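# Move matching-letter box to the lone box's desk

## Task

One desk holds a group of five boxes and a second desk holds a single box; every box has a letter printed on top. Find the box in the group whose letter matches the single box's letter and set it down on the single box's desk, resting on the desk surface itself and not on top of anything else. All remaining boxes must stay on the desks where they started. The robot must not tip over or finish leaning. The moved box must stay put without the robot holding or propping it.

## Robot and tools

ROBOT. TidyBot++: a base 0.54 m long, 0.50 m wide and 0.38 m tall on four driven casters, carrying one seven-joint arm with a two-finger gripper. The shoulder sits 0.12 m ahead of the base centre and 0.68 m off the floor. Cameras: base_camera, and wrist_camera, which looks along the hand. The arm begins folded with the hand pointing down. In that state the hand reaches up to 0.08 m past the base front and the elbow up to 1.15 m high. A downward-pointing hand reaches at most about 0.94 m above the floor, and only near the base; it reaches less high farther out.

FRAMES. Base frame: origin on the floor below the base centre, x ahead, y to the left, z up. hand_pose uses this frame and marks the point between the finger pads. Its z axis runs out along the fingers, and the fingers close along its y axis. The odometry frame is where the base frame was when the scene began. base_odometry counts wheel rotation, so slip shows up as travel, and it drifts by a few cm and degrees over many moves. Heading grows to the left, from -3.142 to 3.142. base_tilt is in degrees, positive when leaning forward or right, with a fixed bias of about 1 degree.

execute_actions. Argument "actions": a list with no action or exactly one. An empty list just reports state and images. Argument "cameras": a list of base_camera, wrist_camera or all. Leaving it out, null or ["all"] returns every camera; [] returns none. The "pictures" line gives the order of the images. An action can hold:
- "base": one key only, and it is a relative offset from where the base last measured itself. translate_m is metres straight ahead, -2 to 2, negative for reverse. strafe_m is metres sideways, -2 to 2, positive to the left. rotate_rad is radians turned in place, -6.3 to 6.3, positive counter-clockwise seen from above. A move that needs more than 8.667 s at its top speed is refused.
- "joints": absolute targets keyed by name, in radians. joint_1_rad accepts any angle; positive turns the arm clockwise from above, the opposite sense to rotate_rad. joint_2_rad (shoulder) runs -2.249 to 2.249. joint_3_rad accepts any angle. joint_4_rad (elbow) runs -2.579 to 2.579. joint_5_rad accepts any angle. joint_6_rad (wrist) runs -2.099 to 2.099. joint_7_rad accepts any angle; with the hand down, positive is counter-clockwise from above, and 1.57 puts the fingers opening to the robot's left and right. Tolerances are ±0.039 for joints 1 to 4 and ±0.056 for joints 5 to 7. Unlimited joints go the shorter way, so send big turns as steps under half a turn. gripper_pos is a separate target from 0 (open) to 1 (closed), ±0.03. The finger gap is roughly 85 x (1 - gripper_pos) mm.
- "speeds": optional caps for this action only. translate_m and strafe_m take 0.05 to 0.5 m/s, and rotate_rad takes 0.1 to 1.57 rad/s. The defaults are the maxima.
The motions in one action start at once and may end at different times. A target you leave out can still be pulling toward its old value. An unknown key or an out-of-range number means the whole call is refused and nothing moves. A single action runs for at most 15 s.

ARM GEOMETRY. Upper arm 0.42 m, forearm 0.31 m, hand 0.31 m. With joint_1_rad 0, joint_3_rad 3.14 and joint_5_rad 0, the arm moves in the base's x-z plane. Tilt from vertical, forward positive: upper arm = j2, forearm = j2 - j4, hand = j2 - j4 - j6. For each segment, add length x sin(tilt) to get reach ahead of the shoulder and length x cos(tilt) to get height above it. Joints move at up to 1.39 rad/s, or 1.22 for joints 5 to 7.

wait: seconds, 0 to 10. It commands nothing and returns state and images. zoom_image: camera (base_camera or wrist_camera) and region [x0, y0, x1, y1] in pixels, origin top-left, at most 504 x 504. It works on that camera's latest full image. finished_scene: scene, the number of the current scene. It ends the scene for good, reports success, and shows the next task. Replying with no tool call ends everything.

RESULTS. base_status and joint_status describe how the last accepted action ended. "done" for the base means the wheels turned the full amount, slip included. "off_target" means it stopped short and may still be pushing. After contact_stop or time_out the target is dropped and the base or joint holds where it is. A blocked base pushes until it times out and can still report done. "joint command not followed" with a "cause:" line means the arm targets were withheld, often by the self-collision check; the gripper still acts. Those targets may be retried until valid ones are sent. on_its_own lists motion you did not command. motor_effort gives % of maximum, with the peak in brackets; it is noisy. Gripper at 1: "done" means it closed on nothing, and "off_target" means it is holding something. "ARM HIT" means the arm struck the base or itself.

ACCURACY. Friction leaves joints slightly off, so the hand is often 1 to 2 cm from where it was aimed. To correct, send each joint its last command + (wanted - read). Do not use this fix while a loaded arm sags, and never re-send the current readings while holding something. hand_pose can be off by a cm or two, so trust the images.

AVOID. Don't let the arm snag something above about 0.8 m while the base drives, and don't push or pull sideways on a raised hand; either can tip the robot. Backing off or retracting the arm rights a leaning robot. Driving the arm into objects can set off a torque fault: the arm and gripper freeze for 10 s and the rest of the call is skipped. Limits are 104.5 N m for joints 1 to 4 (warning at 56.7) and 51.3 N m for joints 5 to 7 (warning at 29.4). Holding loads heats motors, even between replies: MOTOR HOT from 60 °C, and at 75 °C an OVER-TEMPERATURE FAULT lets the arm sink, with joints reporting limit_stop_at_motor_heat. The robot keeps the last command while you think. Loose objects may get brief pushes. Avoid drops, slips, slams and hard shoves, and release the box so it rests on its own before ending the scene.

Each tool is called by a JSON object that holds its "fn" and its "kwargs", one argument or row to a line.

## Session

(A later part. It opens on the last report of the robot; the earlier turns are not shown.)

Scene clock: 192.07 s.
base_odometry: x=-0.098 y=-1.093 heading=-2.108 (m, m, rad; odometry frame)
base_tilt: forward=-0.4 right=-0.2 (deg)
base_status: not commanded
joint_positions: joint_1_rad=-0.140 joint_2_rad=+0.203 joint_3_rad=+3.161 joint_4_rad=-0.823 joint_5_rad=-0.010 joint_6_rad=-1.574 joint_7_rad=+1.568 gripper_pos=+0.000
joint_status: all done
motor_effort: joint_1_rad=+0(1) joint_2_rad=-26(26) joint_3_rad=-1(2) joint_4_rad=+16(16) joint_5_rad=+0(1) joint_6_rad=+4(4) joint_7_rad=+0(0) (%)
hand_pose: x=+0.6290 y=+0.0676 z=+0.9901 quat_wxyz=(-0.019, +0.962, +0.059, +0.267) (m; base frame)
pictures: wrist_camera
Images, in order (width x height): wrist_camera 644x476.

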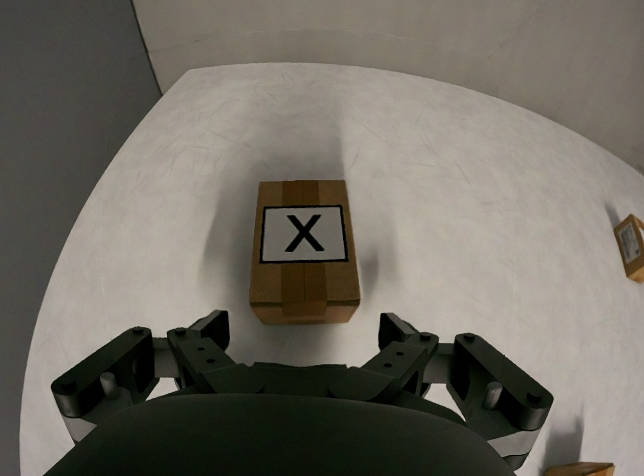

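{"fn": "execute_actions", "kwargs": {
  "actions": [
    {"joints":{"joint_2_rad":0.27,"joint_4_rad":-0.8,"joint_6_rad":-1.47}}
  ]
}}

Scene clock: 197.90 s.
base_odometry: x=-0.098 y=-1.093 heading=-2.108 (m, m, rad; odometry frame)
base_tilt: forward=-0.4 right=-0.2 (deg)
base_status: not commanded
joint_positions: joint_1_rad=-0.140 joint_2_rad=+0.266 joint_3_rad=+3.161 joint_4_rad=-0.821 joint_5_rad=-0.010 joint_6_rad=-1.492 joint_7_rad=+1.568 gripper_pos=+0.000
joint_status: all done
motor_effort: joint_1_rad=+0(0) joint_2_rad=-29(30) joint_3_rad=-1(1) joint_4_rad=+17(17) joint_5_rad=+0(0) joint_6_rad=+4(4) joint_7_rad=+0(0) (%)
hand_pose: x=+0.6693 y=+0.0729 z=+0.9705 quat_wxyz=(-0.020, +0.959, +0.058, +0.277) (m; base frame)
pictures: base_camera, wrist_camera
Images, in order (width x height): base_camera 644x364, wrist_camera 644x476.

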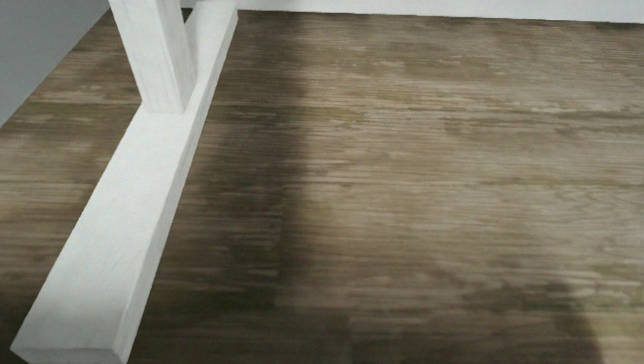

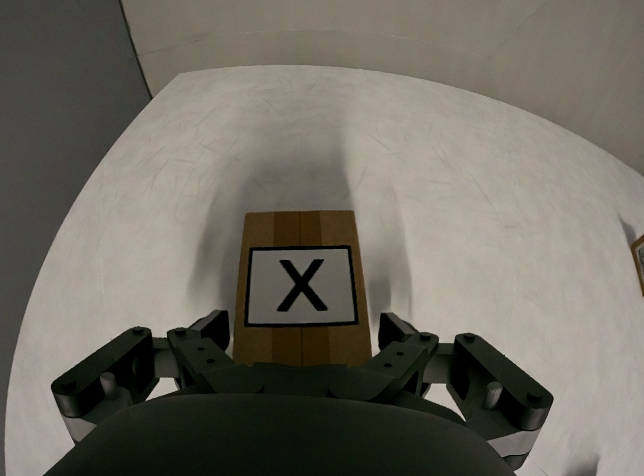

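{"fn": "execute_actions", "kwargs": {
  "actions": [
    {"joints":{"joint_2_rad":0.335}}
  ],
  "cameras": ["wrist_camera"]
}}

Scene clock: 205.47 s.
base_odometry: x=-0.098 y=-1.093 heading=-2.108 (m, m, rad; odometry frame)
base_tilt: forward=-0.4 right=-0.2 (deg)
base_status: not commanded
joint_positions: joint_1_rad=-0.140 joint_2_rad=+0.299 joint_3_rad=+3.161 joint_4_rad=-0.808 joint_5_rad=-0.010 joint_6_rad=-1.486 joint_7_rad=+1.568 gripper_pos=+0.000
joint_status: all done
motor_effort: joint_1_rad=+0(0) joint_2_rad=-26(29) joint_3_rad=-1(1) joint_4_rad=+14(17) joint_5_rad=-1(1) joint_6_rad=+2(4) joint_7_rad=-1(0) (%)
hand_pose: x=+0.6819 y=+0.0747 z=+0.9590 quat_wxyz=(-0.019, +0.961, +0.059, +0.270) (m; base frame)
pictures: wrist_camera
Images, in order (width x height): wrist_camera 644x476.

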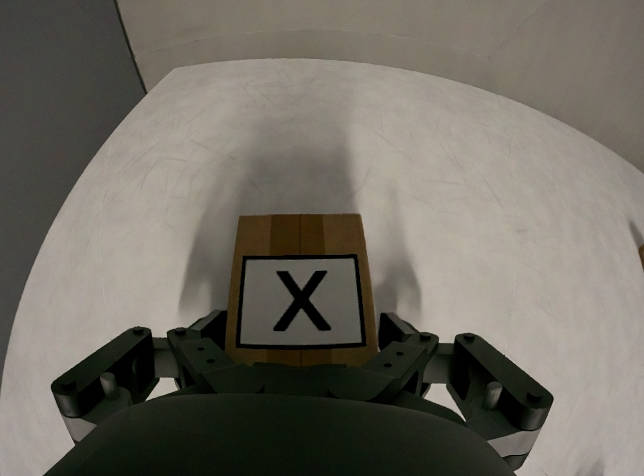

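{"fn": "execute_actions", "kwargs": {
  "actions": [
    {"joints":{"joint_2_rad":0.31,"gripper_pos":1.0}}
  ],
  "cameras": ["wrist_camera"]
}}

Scene clock: 211.10 s.
base_odometry: x=-0.098 y=-1.093 heading=-2.108 (m, m, rad; odometry frame)
base_tilt: forward=-0.4 right=-0.2 (deg)
base_status: not commanded
joint_positions: joint_1_rad=-0.140 joint_2_rad=+0.286 joint_3_rad=+3.161 joint_4_rad=-0.802 joint_5_rad=-0.010 joint_6_rad=-1.484 joint_7_rad=+1.568 gripper_pos=+0.336
joint_status: gripper_pos off_target (ended at +0.336, target +1.000); the others done
motor_effort: joint_1_rad=+0(0) joint_2_rad=-25(28) joint_3_rad=-1(1) joint_4_rad=+14(16) joint_5_rad=+0(1) joint_6_rad=+4(4) joint_7_rad=+0(0) (%)
hand_pose: x=+0.6792 y=+0.0743 z=+0.9690 quat_wxyz=(-0.020, +0.958, +0.058, +0.280) (m; base frame)
pictures: wrist_camera
Images, in order (width x height): wrist_camera 644x476.

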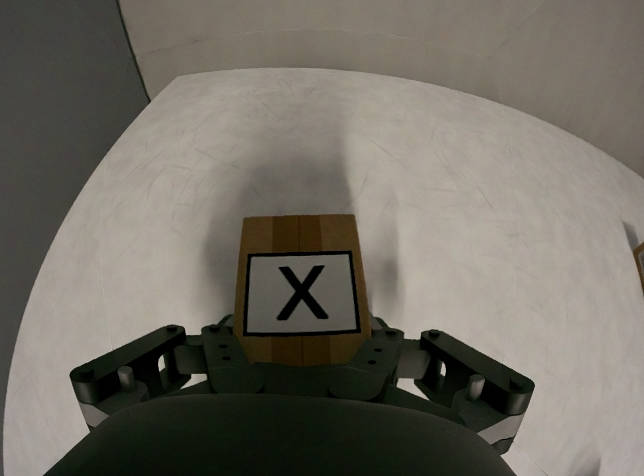

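{"fn": "execute_actions", "kwargs": {
  "actions": [
    {"joints":{"joint_2_rad":0.1}}
  ]
}}

Scene clock: 215.40 s.
base_odometry: x=-0.098 y=-1.093 heading=-2.108 (m, m, rad; odometry frame)
base_tilt: forward=-0.4 right=-0.2 (deg)
base_status: not commanded
joint_positions: joint_1_rad=-0.140 joint_2_rad=+0.098 joint_3_rad=+3.161 joint_4_rad=-0.802 joint_5_rad=-0.010 joint_6_rad=-1.484 joint_7_rad=+1.568 gripper_pos=+0.336
joint_status: all done
motor_effort: joint_1_rad=+0(0) joint_2_rad=-22(34) joint_3_rad=-1(1) joint_4_rad=+16(19) joint_5_rad=+0(0) joint_6_rad=+6(6) joint_7_rad=+0(0) (%)
hand_pose: x=+0.6161 y=+0.0654 z=+1.0697 quat_wxyz=(-0.027, +0.927, +0.056, +0.369) (m; base frame)
pictures: base_camera, wrist_camera
Images, in order (width x height): base_camera 644x364, wrist_camera 644x476.

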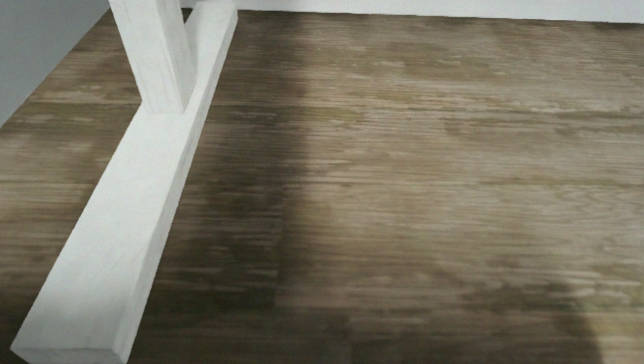

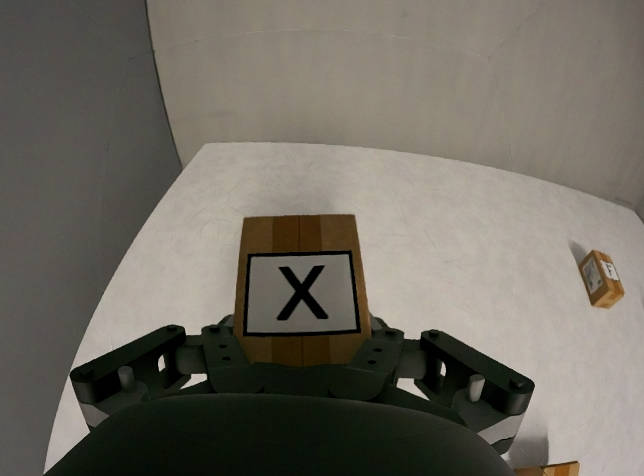

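{"fn": "execute_actions", "kwargs": {
  "actions": [
    {"base":{"translate_m":-0.5},"joints":{"joint_2_rad":-0.3,"joint_4_rad":-1.2,"joint_6_rad":-1.5}}
  ],
  "cameras": []
}}

{"fn": "execute_actions", "kwargs": {
  "actions": [
    {"base":{"strafe_m":-0.47},"joints":{"joint_1_rad":0.0}}
  ]
}}

Scene clock: 224.73 s.
base_odometry: x=+0.158 y=-0.663 heading=-2.107 (m, m, rad; odometry frame)
base_tilt: forward=-0.4 right=-0.2 (deg)
base_status: done
joint_positions: joint_1_rad=-0.140 joint_2_rad=-0.295 joint_3_rad=+3.161 joint_4_rad=-1.181 joint_5_rad=-0.010 joint_6_rad=-1.484 joint_7_rad=+1.568 gripper_pos=+0.336
joint_status: all done
motor_effort: joint_1_rad=+0(3) joint_2_rad=-6(28) joint_3_rad=-1(5) joint_4_rad=+17(19) joint_5_rad=-1(3) joint_6_rad=+6(7) joint_7_rad=-1(0) (%)
hand_pose: x=+0.4548 y=+0.0432 z=+1.0601 quat_wxyz=(-0.031, +0.925, +0.055, +0.375) (m; base frame)
pictures: none
No camera images: the call's "cameras" was empty. Leave "cameras" out to get every camera's image.

Scene clock: 227.03 s.
base_odometry: x=-0.246 y=-0.422 heading=-2.108 (m, m, rad; odometry frame)
base_tilt: forward=-0.4 right=-0.2 (deg)
base_status: done
joint_positions: joint_1_rad=-0.010 joint_2_rad=-0.295 joint_3_rad=+3.161 joint_4_rad=-1.181 joint_5_rad=-0.010 joint_6_rad=-1.484 joint_7_rad=+1.568 gripper_pos=+0.336
joint_status: all done
motor_effort: joint_1_rad=+0(2) joint_2_rad=-7(8) joint_3_rad=-1(3) joint_4_rad=+17(17) joint_5_rad=-1(1) joint_6_rad=+6(6) joint_7_rad=+0(0) (%)
hand_pose: x=+0.4575 y=-0.0007 z=+1.0599 quat_wxyz=(-0.006, +0.927, -0.005, +0.376) (m; base frame)
pictures: base_camera, wrist_camera
Images, in order (width x height): base_camera 644x364, wrist_camera 644x476.

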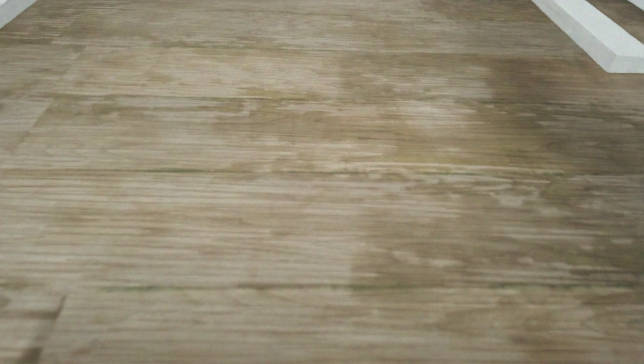

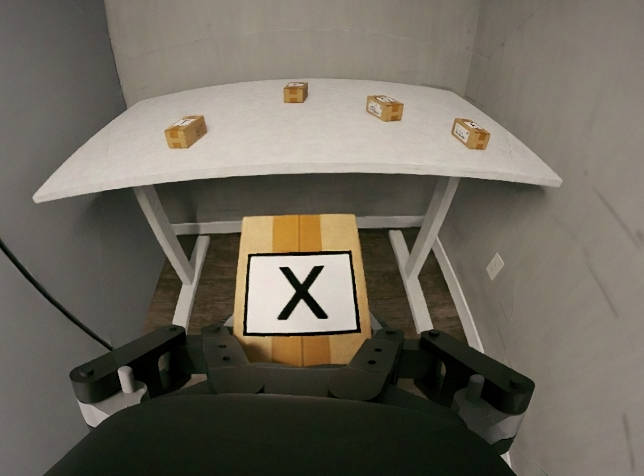

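{"fn": "execute_actions", "kwargs": {
  "actions": [
    {"base":{"translate_m":-1.65},"joints":{"joint_1_rad":-1.57}}
  ]
}}

Scene clock: 236.20 s.
base_odometry: x=+0.598 y=+0.996 heading=-2.108 (m, m, rad; odometry frame)
base_tilt: forward=-0.4 right=-0.2 (deg)
base_status: done
joint_positions: joint_1_rad=-1.559 joint_2_rad=-0.293 joint_3_rad=+3.161 joint_4_rad=-1.183 joint_5_rad=-0.010 joint_6_rad=-1.484 joint_7_rad=+1.568 gripper_pos=+0.336
joint_status: all done
motor_effort: joint_1_rad=+0(0) joint_2_rad=-7(12) joint_3_rad=-1(2) joint_4_rad=+17(18) joint_5_rad=-1(1) joint_6_rad=+7(6) joint_7_rad=-1(1) (%)
hand_pose: x=+0.1272 y=+0.3391 z=+1.0585 quat_wxyz=(-0.266, +0.667, +0.645, +0.263) (m; base frame)
pictures: base_camera, wrist_camera
Images, in order (width x height): base_camera 644x364, wrist_camera 644x476.

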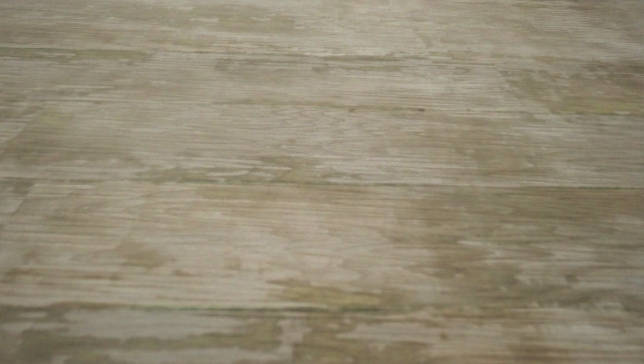

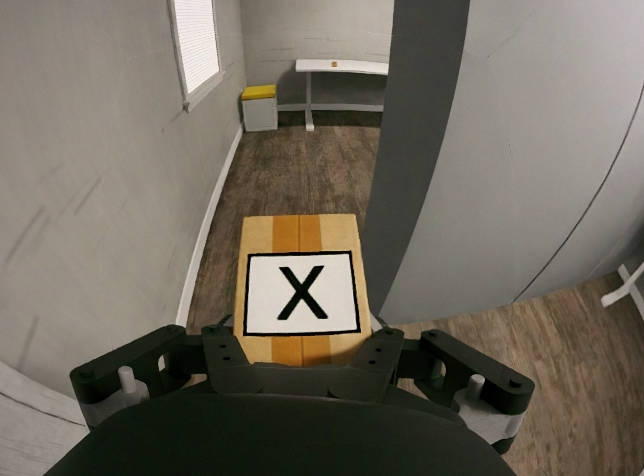

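{"fn": "execute_actions", "kwargs": {
  "actions": [
    {"base":{"rotate_rad":1.57},"joints":{"joint_1_rad":0.0},"speeds":{"rotate_rad":1.2}}
  ]
}}

Scene clock: 242.13 s.
base_odometry: x=+0.598 y=+0.996 heading=-0.539 (m, m, rad; odometry frame)
base_tilt: forward=-0.4 right=-0.2 (deg)
base_status: done
joint_positions: joint_1_rad=-0.012 joint_2_rad=-0.293 joint_3_rad=+3.161 joint_4_rad=-1.183 joint_5_rad=-0.010 joint_6_rad=-1.484 joint_7_rad=+1.568 gripper_pos=+0.336
joint_status: all done
motor_effort: joint_1_rad=+0(0) joint_2_rad=-7(8) joint_3_rad=+0(1) joint_4_rad=+17(17) joint_5_rad=+0(1) joint_6_rad=+6(7) joint_7_rad=-1(0) (%)
hand_pose: x=+0.4581 y=-0.0001 z=+1.0586 quat_wxyz=(-0.007, +0.927, -0.004, +0.374) (m; base frame)
pictures: base_camera, wrist_camera
Images, in order (width x height): base_camera 644x364, wrist_camera 644x476.

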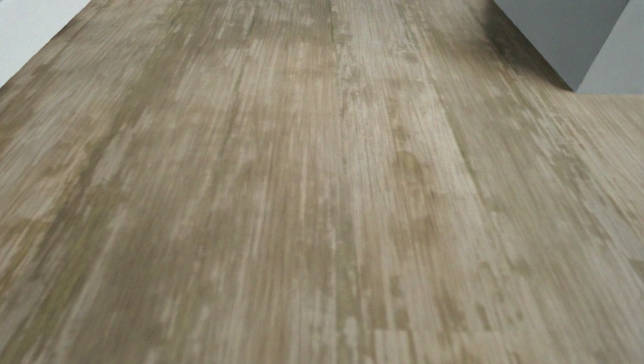

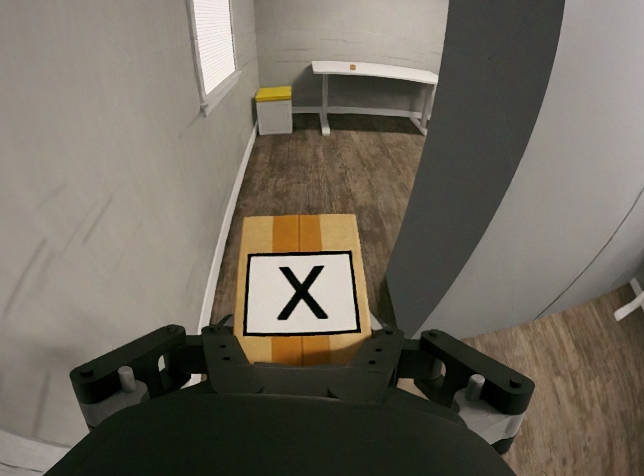

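Same line as before; driving through.

{"fn": "execute_actions", "kwargs": {
  "actions": [
    {"base":{"translate_m":2.0}}
  ]
}}

Scene clock: 250.80 s.
base_odometry: x=+2.316 y=-0.028 heading=-0.538 (m, m, rad; odometry frame)
base_tilt: forward=-0.4 right=-0.2 (deg)
base_status: done
joint_positions: joint_1_rad=-0.012 joint_2_rad=-0.294 joint_3_rad=+3.161 joint_4_rad=-1.184 joint_5_rad=-0.010 joint_6_rad=-1.485 joint_7_rad=+1.568 gripper_pos=+0.336
joint_status: not commanded
motor_effort: joint_1_rad=+0(0) joint_2_rad=-7(11) joint_3_rad=-1(1) joint_4_rad=+17(17) joint_5_rad=+0(1) joint_6_rad=+6(7) joint_7_rad=+0(0) (%)
hand_pose: x=+0.4577 y=-0.0001 z=+1.0583 quat_wxyz=(-0.007, +0.927, -0.004, +0.374) (m; base frame)
pictures: base_camera, wrist_camera
Images, in order (width x height): base_camera 644x364, wrist_camera 644x476.

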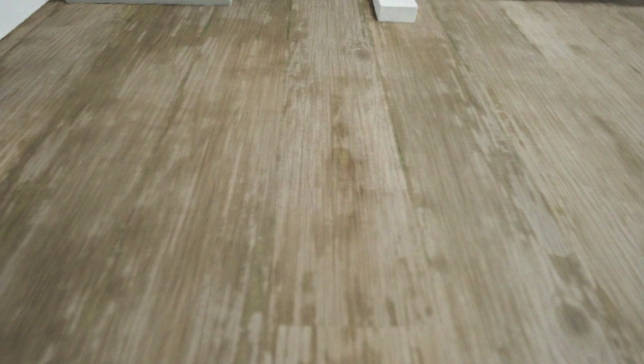

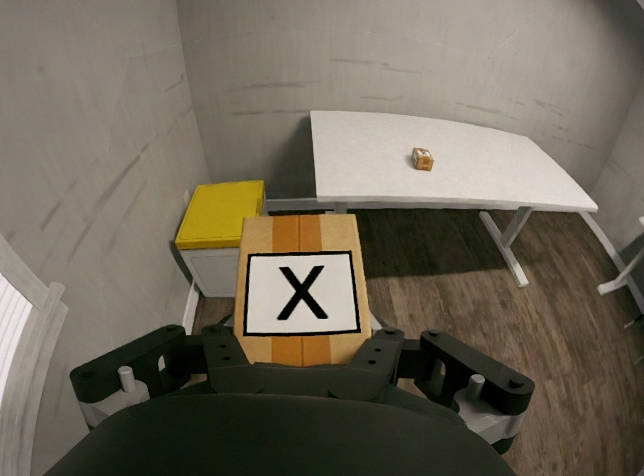

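{"fn": "execute_actions", "kwargs": {
  "actions": [
    {"base":{"strafe_m":-0.65}}
  ],
  "cameras": []
}}

{"fn": "execute_actions", "kwargs": {
  "actions": [
    {"base":{"translate_m":0.5},"joints":{"joint_2_rad":-0.05,"joint_4_rad":-1.4,"joint_6_rad":-1.15}}
  ]
}}

Scene clock: 266.93 s.
base_odometry: x=+1.984 y=-0.586 heading=-0.537 (m, m, rad; odometry frame)
base_tilt: forward=-0.4 right=-0.2 (deg)
base_status: done
joint_positions: joint_1_rad=-0.011 joint_2_rad=-0.294 joint_3_rad=+3.161 joint_4_rad=-1.184 joint_5_rad=-0.010 joint_6_rad=-1.485 joint_7_rad=+1.568 gripper_pos=+0.336
joint_status: not commanded
motor_effort: joint_1_rad=+0(1) joint_2_rad=-7(8) joint_3_rad=-1(2) joint_4_rad=+16(17) joint_5_rad=+0(1) joint_6_rad=+6(7) joint_7_rad=+0(0) (%)
hand_pose: x=+0.4577 y=-0.0005 z=+1.0583 quat_wxyz=(-0.006, +0.927, -0.005, +0.374) (m; base frame)
pictures: none
No camera images: the call's "cameras" was empty. Leave "cameras" out to get every camera's image.

Scene clock: 269.30 s.
base_odometry: x=+2.413 y=-0.843 heading=-0.538 (m, m, rad; odometry frame)
base_tilt: forward=-0.4 right=-0.2 (deg)
base_status: done
joint_positions: joint_1_rad=-0.011 joint_2_rad=-0.038 joint_3_rad=+3.161 joint_4_rad=-1.393 joint_5_rad=-0.010 joint_6_rad=-1.174 joint_7_rad=+1.568 gripper_pos=+0.336
joint_status: all done
motor_effort: joint_1_rad=+0(0) joint_2_rad=-20(24) joint_3_rad=-1(1) joint_4_rad=+19(21) joint_5_rad=-1(0) joint_6_rad=+5(7) joint_7_rad=+0(0) (%)
hand_pose: x=+0.5891 y=-0.0003 z=+0.9150 quat_wxyz=(-0.004, +0.953, -0.006, +0.302) (m; base frame)
pictures: base_camera, wrist_camera
Images, in order (width x height): base_camera 644x364, wrist_camera 644x476.

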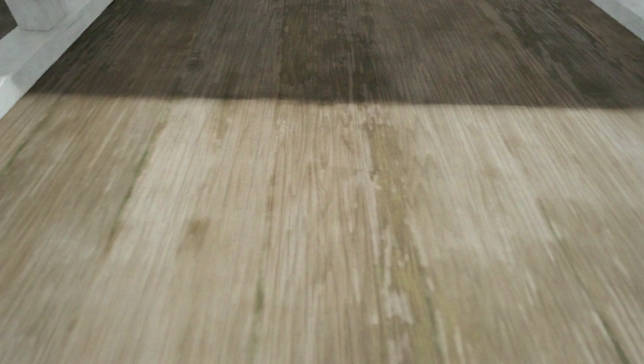

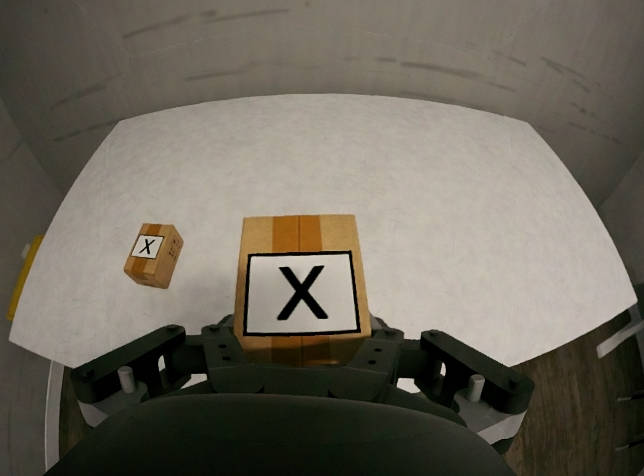

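{"fn": "execute_actions", "kwargs": {
  "actions": [
    {"base":{"translate_m":0.12},"joints":{"joint_2_rad":0.04}}
  ],
  "cameras": []
}}

{"fn": "execute_actions", "kwargs": {
  "actions": [
    {"joints":{"joint_2_rad":0.09,"joint_4_rad":-1.53,"joint_6_rad":-0.91}}
  ]
}}

Scene clock: 274.40 s.
base_odometry: x=+2.516 y=-0.905 heading=-0.538 (m, m, rad; odometry frame)
base_tilt: forward=-0.4 right=-0.2 (deg)
base_status: done
joint_positions: joint_1_rad=-0.011 joint_2_rad=+0.052 joint_3_rad=+3.161 joint_4_rad=-1.393 joint_5_rad=-0.010 joint_6_rad=-1.173 joint_7_rad=+1.568 gripper_pos=+0.336
joint_status: all done
motor_effort: joint_1_rad=+0(1) joint_2_rad=-23(27) joint_3_rad=-1(0) joint_4_rad=+19(20) joint_5_rad=+0(1) joint_6_rad=+4(5) joint_7_rad=+0(1) (%)
hand_pose: x=+0.6085 y=-0.0001 z=+0.8716 quat_wxyz=(-0.004, +0.966, -0.006, +0.258) (m; base frame)
pictures: none
No camera images: the call's "cameras" was empty. Leave "cameras" out to get every camera's image.

Scene clock: 275.47 s.
base_odometry: x=+2.516 y=-0.905 heading=-0.538 (m, m, rad; odometry frame)
base_tilt: forward=-0.4 right=-0.2 (deg)
base_status: not commanded
joint_positions: joint_1_rad=-0.011 joint_2_rad=+0.089 joint_3_rad=+3.161 joint_4_rad=-1.515 joint_5_rad=-0.010 joint_6_rad=-0.937 joint_7_rad=+1.568 gripper_pos=+0.336
joint_status: all done
motor_effort: joint_1_rad=+0(0) joint_2_rad=-25(26) joint_3_rad=-1(1) joint_4_rad=+19(21) joint_5_rad=-1(1) joint_6_rad=+5(6) joint_7_rad=-1(0) (%)
hand_pose: x=+0.6467 y=-0.0007 z=+0.8335 quat_wxyz=(-0.003, +0.955, -0.007, +0.296) (m; base frame)
pictures: base_camera, wrist_camera
Images, in order (width x height): base_camera 644x364, wrist_camera 644x476.

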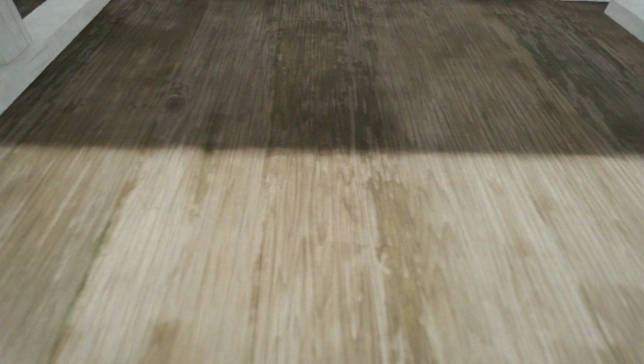

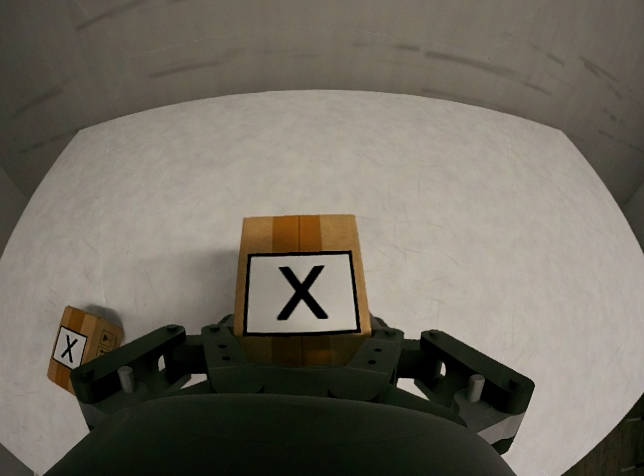

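{"fn": "execute_actions", "kwargs": {
  "actions": [
    {"joints":{"joint_2_rad":0.15}}
  ],
  "cameras": ["wrist_camera"]
}}

Scene clock: 280.33 s.
base_odometry: x=+2.516 y=-0.905 heading=-0.538 (m, m, rad; odometry frame)
base_tilt: forward=-0.4 right=-0.2 (deg)
base_status: not commanded
joint_positions: joint_1_rad=-0.011 joint_2_rad=+0.149 joint_3_rad=+3.161 joint_4_rad=-1.516 joint_5_rad=-0.010 joint_6_rad=-0.937 joint_7_rad=+1.568 gripper_pos=+0.336
joint_status: all done
motor_effort: joint_1_rad=+0(0) joint_2_rad=-26(29) joint_3_rad=-1(1) joint_4_rad=+19(20) joint_5_rad=-1(1) joint_6_rad=+5(5) joint_7_rad=-1(0) (%)
hand_pose: x=+0.6545 y=-0.0006 z=+0.8013 quat_wxyz=(-0.002, +0.964, -0.007, +0.267) (m; base frame)
pictures: wrist_camera
Images, in order (width x height): wrist_camera 644x476.

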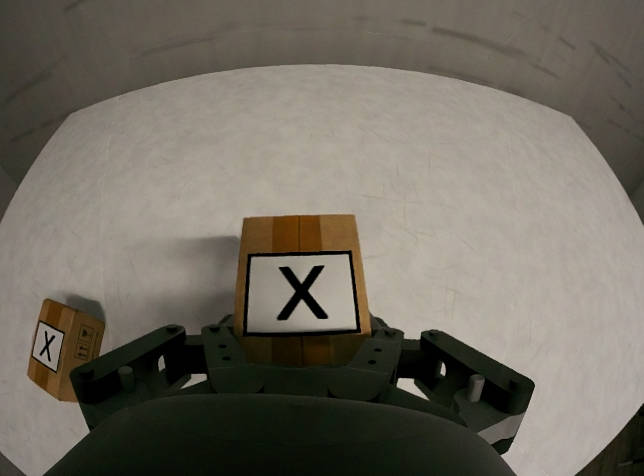

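{"fn": "execute_actions", "kwargs": {
  "actions": [
    {"joints":{"joint_2_rad":0.2,"joint_6_rad":-0.86}}
  ],
  "cameras": ["wrist_camera"]
}}

Scene clock: 285.07 s.
base_odometry: x=+2.516 y=-0.905 heading=-0.538 (m, m, rad; odometry frame)
base_tilt: forward=-0.4 right=-0.2 (deg)
base_status: not commanded
joint_positions: joint_1_rad=-0.011 joint_2_rad=+0.197 joint_3_rad=+3.161 joint_4_rad=-1.516 joint_5_rad=-0.010 joint_6_rad=-0.887 joint_7_rad=+1.568 gripper_pos=+0.336
joint_status: all done
motor_effort: joint_1_rad=+0(0) joint_2_rad=-29(30) joint_3_rad=-1(1) joint_4_rad=+19(20) joint_5_rad=-1(1) joint_6_rad=+5(5) joint_7_rad=+0(0) (%)
hand_pose: x=+0.6732 y=-0.0007 z=+0.7831 quat_wxyz=(-0.002, +0.964, -0.007, +0.268) (m; base frame)
pictures: wrist_camera
Images, in order (width x height): wrist_camera 644x476.

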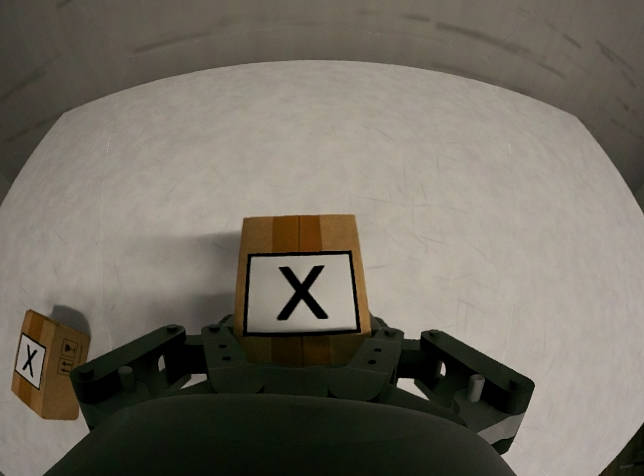

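{"fn": "execute_actions", "kwargs": {
  "actions": [
    {"joints":{"joint_2_rad":0.245,"joint_6_rad":-0.82}}
  ],
  "cameras": ["wrist_camera"]
}}

Scene clock: 287.87 s.
base_odometry: x=+2.516 y=-0.905 heading=-0.538 (m, m, rad; odometry frame)
base_tilt: forward=-0.4 right=-0.2 (deg)
base_status: not commanded
joint_positions: joint_1_rad=-0.011 joint_2_rad=+0.241 joint_3_rad=+3.161 joint_4_rad=-1.516 joint_5_rad=-0.010 joint_6_rad=-0.847 joint_7_rad=+1.568 gripper_pos=+0.336
joint_status: all done
motor_effort: joint_1_rad=+0(0) joint_2_rad=-30(32) joint_3_rad=-1(1) joint_4_rad=+19(20) joint_5_rad=+0(1) joint_6_rad=+5(5) joint_7_rad=-1(0) (%)
hand_pose: x=+0.6879 y=-0.0008 z=+0.7644 quat_wxyz=(-0.001, +0.964, -0.007, +0.265) (m; base frame)
pictures: wrist_camera
Images, in order (width x height): wrist_camera 644x476.

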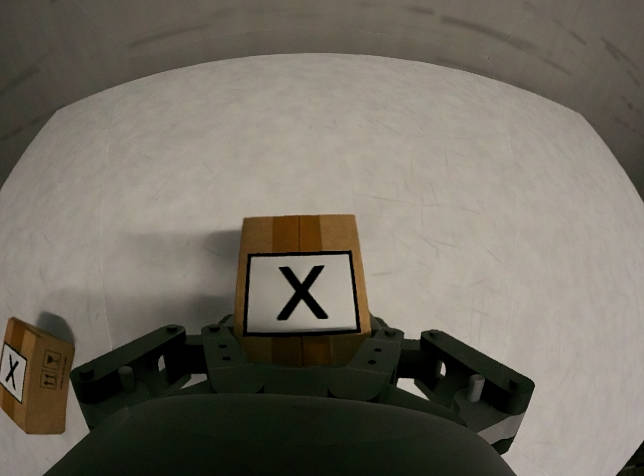

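{"fn": "execute_actions", "kwargs": {
  "actions": [
    {"joints":{"joint_2_rad":0.29,"joint_6_rad":-0.78}}
  ],
  "cameras": ["wrist_camera"]
}}

Scene clock: 290.43 s.
base_odometry: x=+2.516 y=-0.905 heading=-0.538 (m, m, rad; odometry frame)
base_tilt: forward=-0.4 right=-0.2 (deg)
base_status: not commanded
joint_positions: joint_1_rad=-0.011 joint_2_rad=+0.287 joint_3_rad=+3.161 joint_4_rad=-1.516 joint_5_rad=-0.010 joint_6_rad=-0.807 joint_7_rad=+1.568 gripper_pos=+0.336
joint_status: all done
motor_effort: joint_1_rad=+0(0) joint_2_rad=-32(33) joint_3_rad=-1(1) joint_4_rad=+19(19) joint_5_rad=+0(1) joint_6_rad=+5(5) joint_7_rad=+0(0) (%)
hand_pose: x=+0.7019 y=-0.0009 z=+0.7447 quat_wxyz=(-0.001, +0.965, -0.007, +0.263) (m; base frame)
pictures: wrist_camera
Images, in order (width x height): wrist_camera 644x476.

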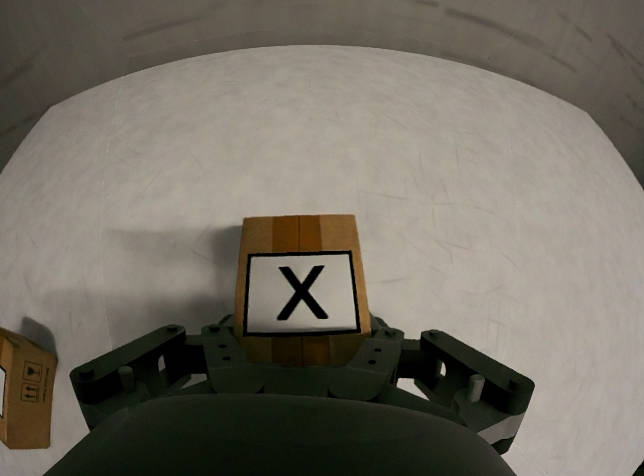

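{"fn": "execute_actions", "kwargs": {
  "actions": [
    {"joints":{"joint_2_rad":0.33,"joint_6_rad":-0.75}}
  ],
  "cameras": ["wrist_camera"]
}}

Scene clock: 292.77 s.
base_odometry: x=+2.516 y=-0.905 heading=-0.538 (m, m, rad; odometry frame)
base_tilt: forward=-0.4 right=-0.2 (deg)
base_status: not commanded
joint_positions: joint_1_rad=-0.011 joint_2_rad=+0.306 joint_3_rad=+3.161 joint_4_rad=-1.516 joint_5_rad=-0.010 joint_6_rad=-0.771 joint_7_rad=+1.568 gripper_pos=+0.336
joint_status: all done
motor_effort: joint_1_rad=+0(0) joint_2_rad=-30(32) joint_3_rad=-1(1) joint_4_rad=+17(19) joint_5_rad=+0(0) joint_6_rad=+3(4) joint_7_rad=+0(0) (%)
hand_pose: x=+0.7128 y=-0.0010 z=+0.7394 quat_wxyz=(-0.001, +0.963, -0.007, +0.271) (m; base frame)
pictures: wrist_camera
Images, in order (width x height): wrist_camera 644x476.

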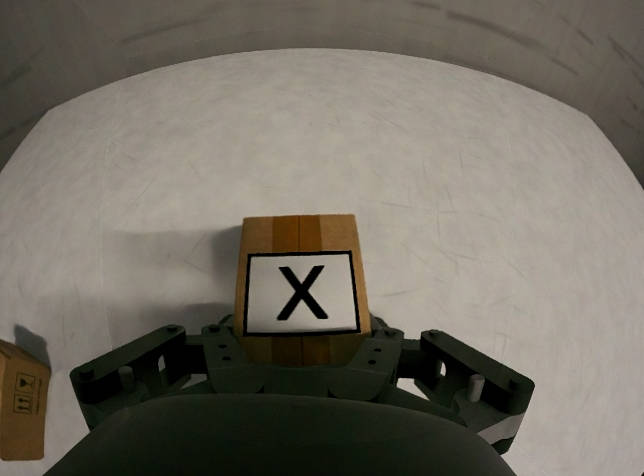

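Contact with the desk. Releasing, with the downward push eased off.

{"fn": "execute_actions", "kwargs": {
  "actions": [
    {"joints":{"joint_2_rad":0.3,"gripper_pos":0.0}}
  ],
  "cameras": ["wrist_camera"]
}}

{"fn": "execute_actions", "kwargs": {
  "actions": [
    {"joints":{"joint_2_rad":0.05}}
  ],
  "cameras": ["wrist_camera"]
}}

Scene clock: 296.00 s.
base_odometry: x=+2.516 y=-0.905 heading=-0.538 (m, m, rad; odometry frame)
base_tilt: forward=-0.4 right=-0.2 (deg)
base_status: not commanded
joint_positions: joint_1_rad=-0.011 joint_2_rad=+0.303 joint_3_rad=+3.161 joint_4_rad=-1.517 joint_5_rad=-0.010 joint_6_rad=-0.770 joint_7_rad=+1.568 gripper_pos=+0.000
joint_status: all done
motor_effort: joint_1_rad=+1(1) joint_2_rad=-31(32) joint_3_rad=-1(2) joint_4_rad=+18(19) joint_5_rad=+0(1) joint_6_rad=+5(5) joint_7_rad=+0(0) (%)
hand_pose: x=+0.7127 y=-0.0011 z=+0.7411 quat_wxyz=(-0.001, +0.962, -0.007, +0.273) (m; base frame)
pictures: wrist_camera
Images, in order (width x height): wrist_camera 644x476.

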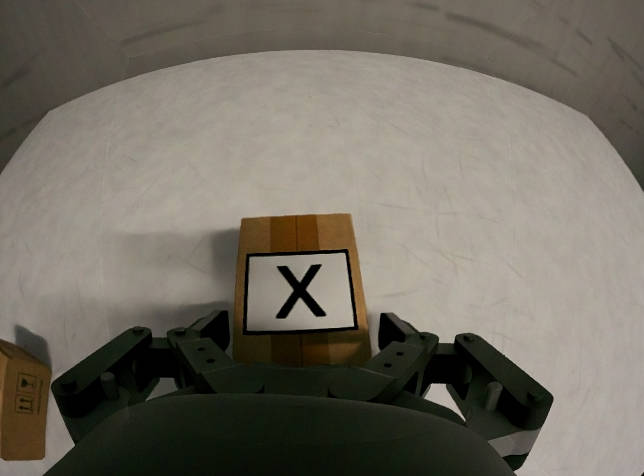

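Scene clock: 297.47 s.
base_odometry: x=+2.516 y=-0.905 heading=-0.538 (m, m, rad; odometry frame)
base_tilt: forward=-0.4 right=-0.2 (deg)
base_status: not commanded
joint_positions: joint_1_rad=-0.011 joint_2_rad=+0.045 joint_3_rad=+3.161 joint_4_rad=-1.517 joint_5_rad=-0.010 joint_6_rad=-0.770 joint_7_rad=+1.568 gripper_pos=+0.000
joint_status: all done
motor_effort: joint_1_rad=+0(0) joint_2_rad=-24(33) joint_3_rad=-1(1) joint_4_rad=+20(20) joint_5_rad=+0(0) joint_6_rad=+6(6) joint_7_rad=-1(0) (%)
hand_pose: x=+0.6781 y=-0.0015 z=+0.8903 quat_wxyz=(-0.003, +0.919, -0.007, +0.394) (m; base frame)
pictures: wrist_camera
Images, in order (width x height): wrist_camera 644x476.

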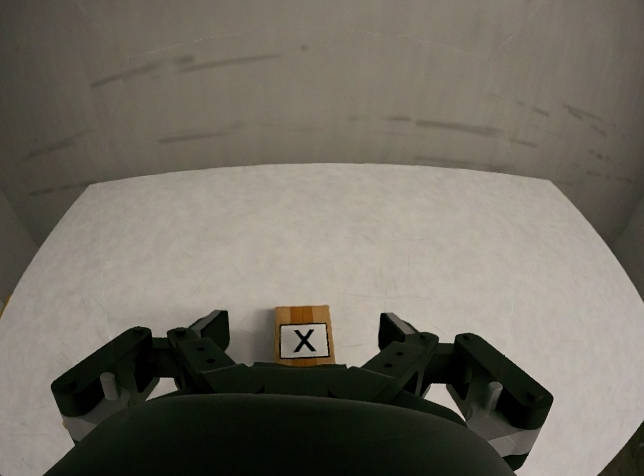

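{"fn": "finished_scene", "kwargs": {
  "scene": 1
}}

The scene is finished: the task was done.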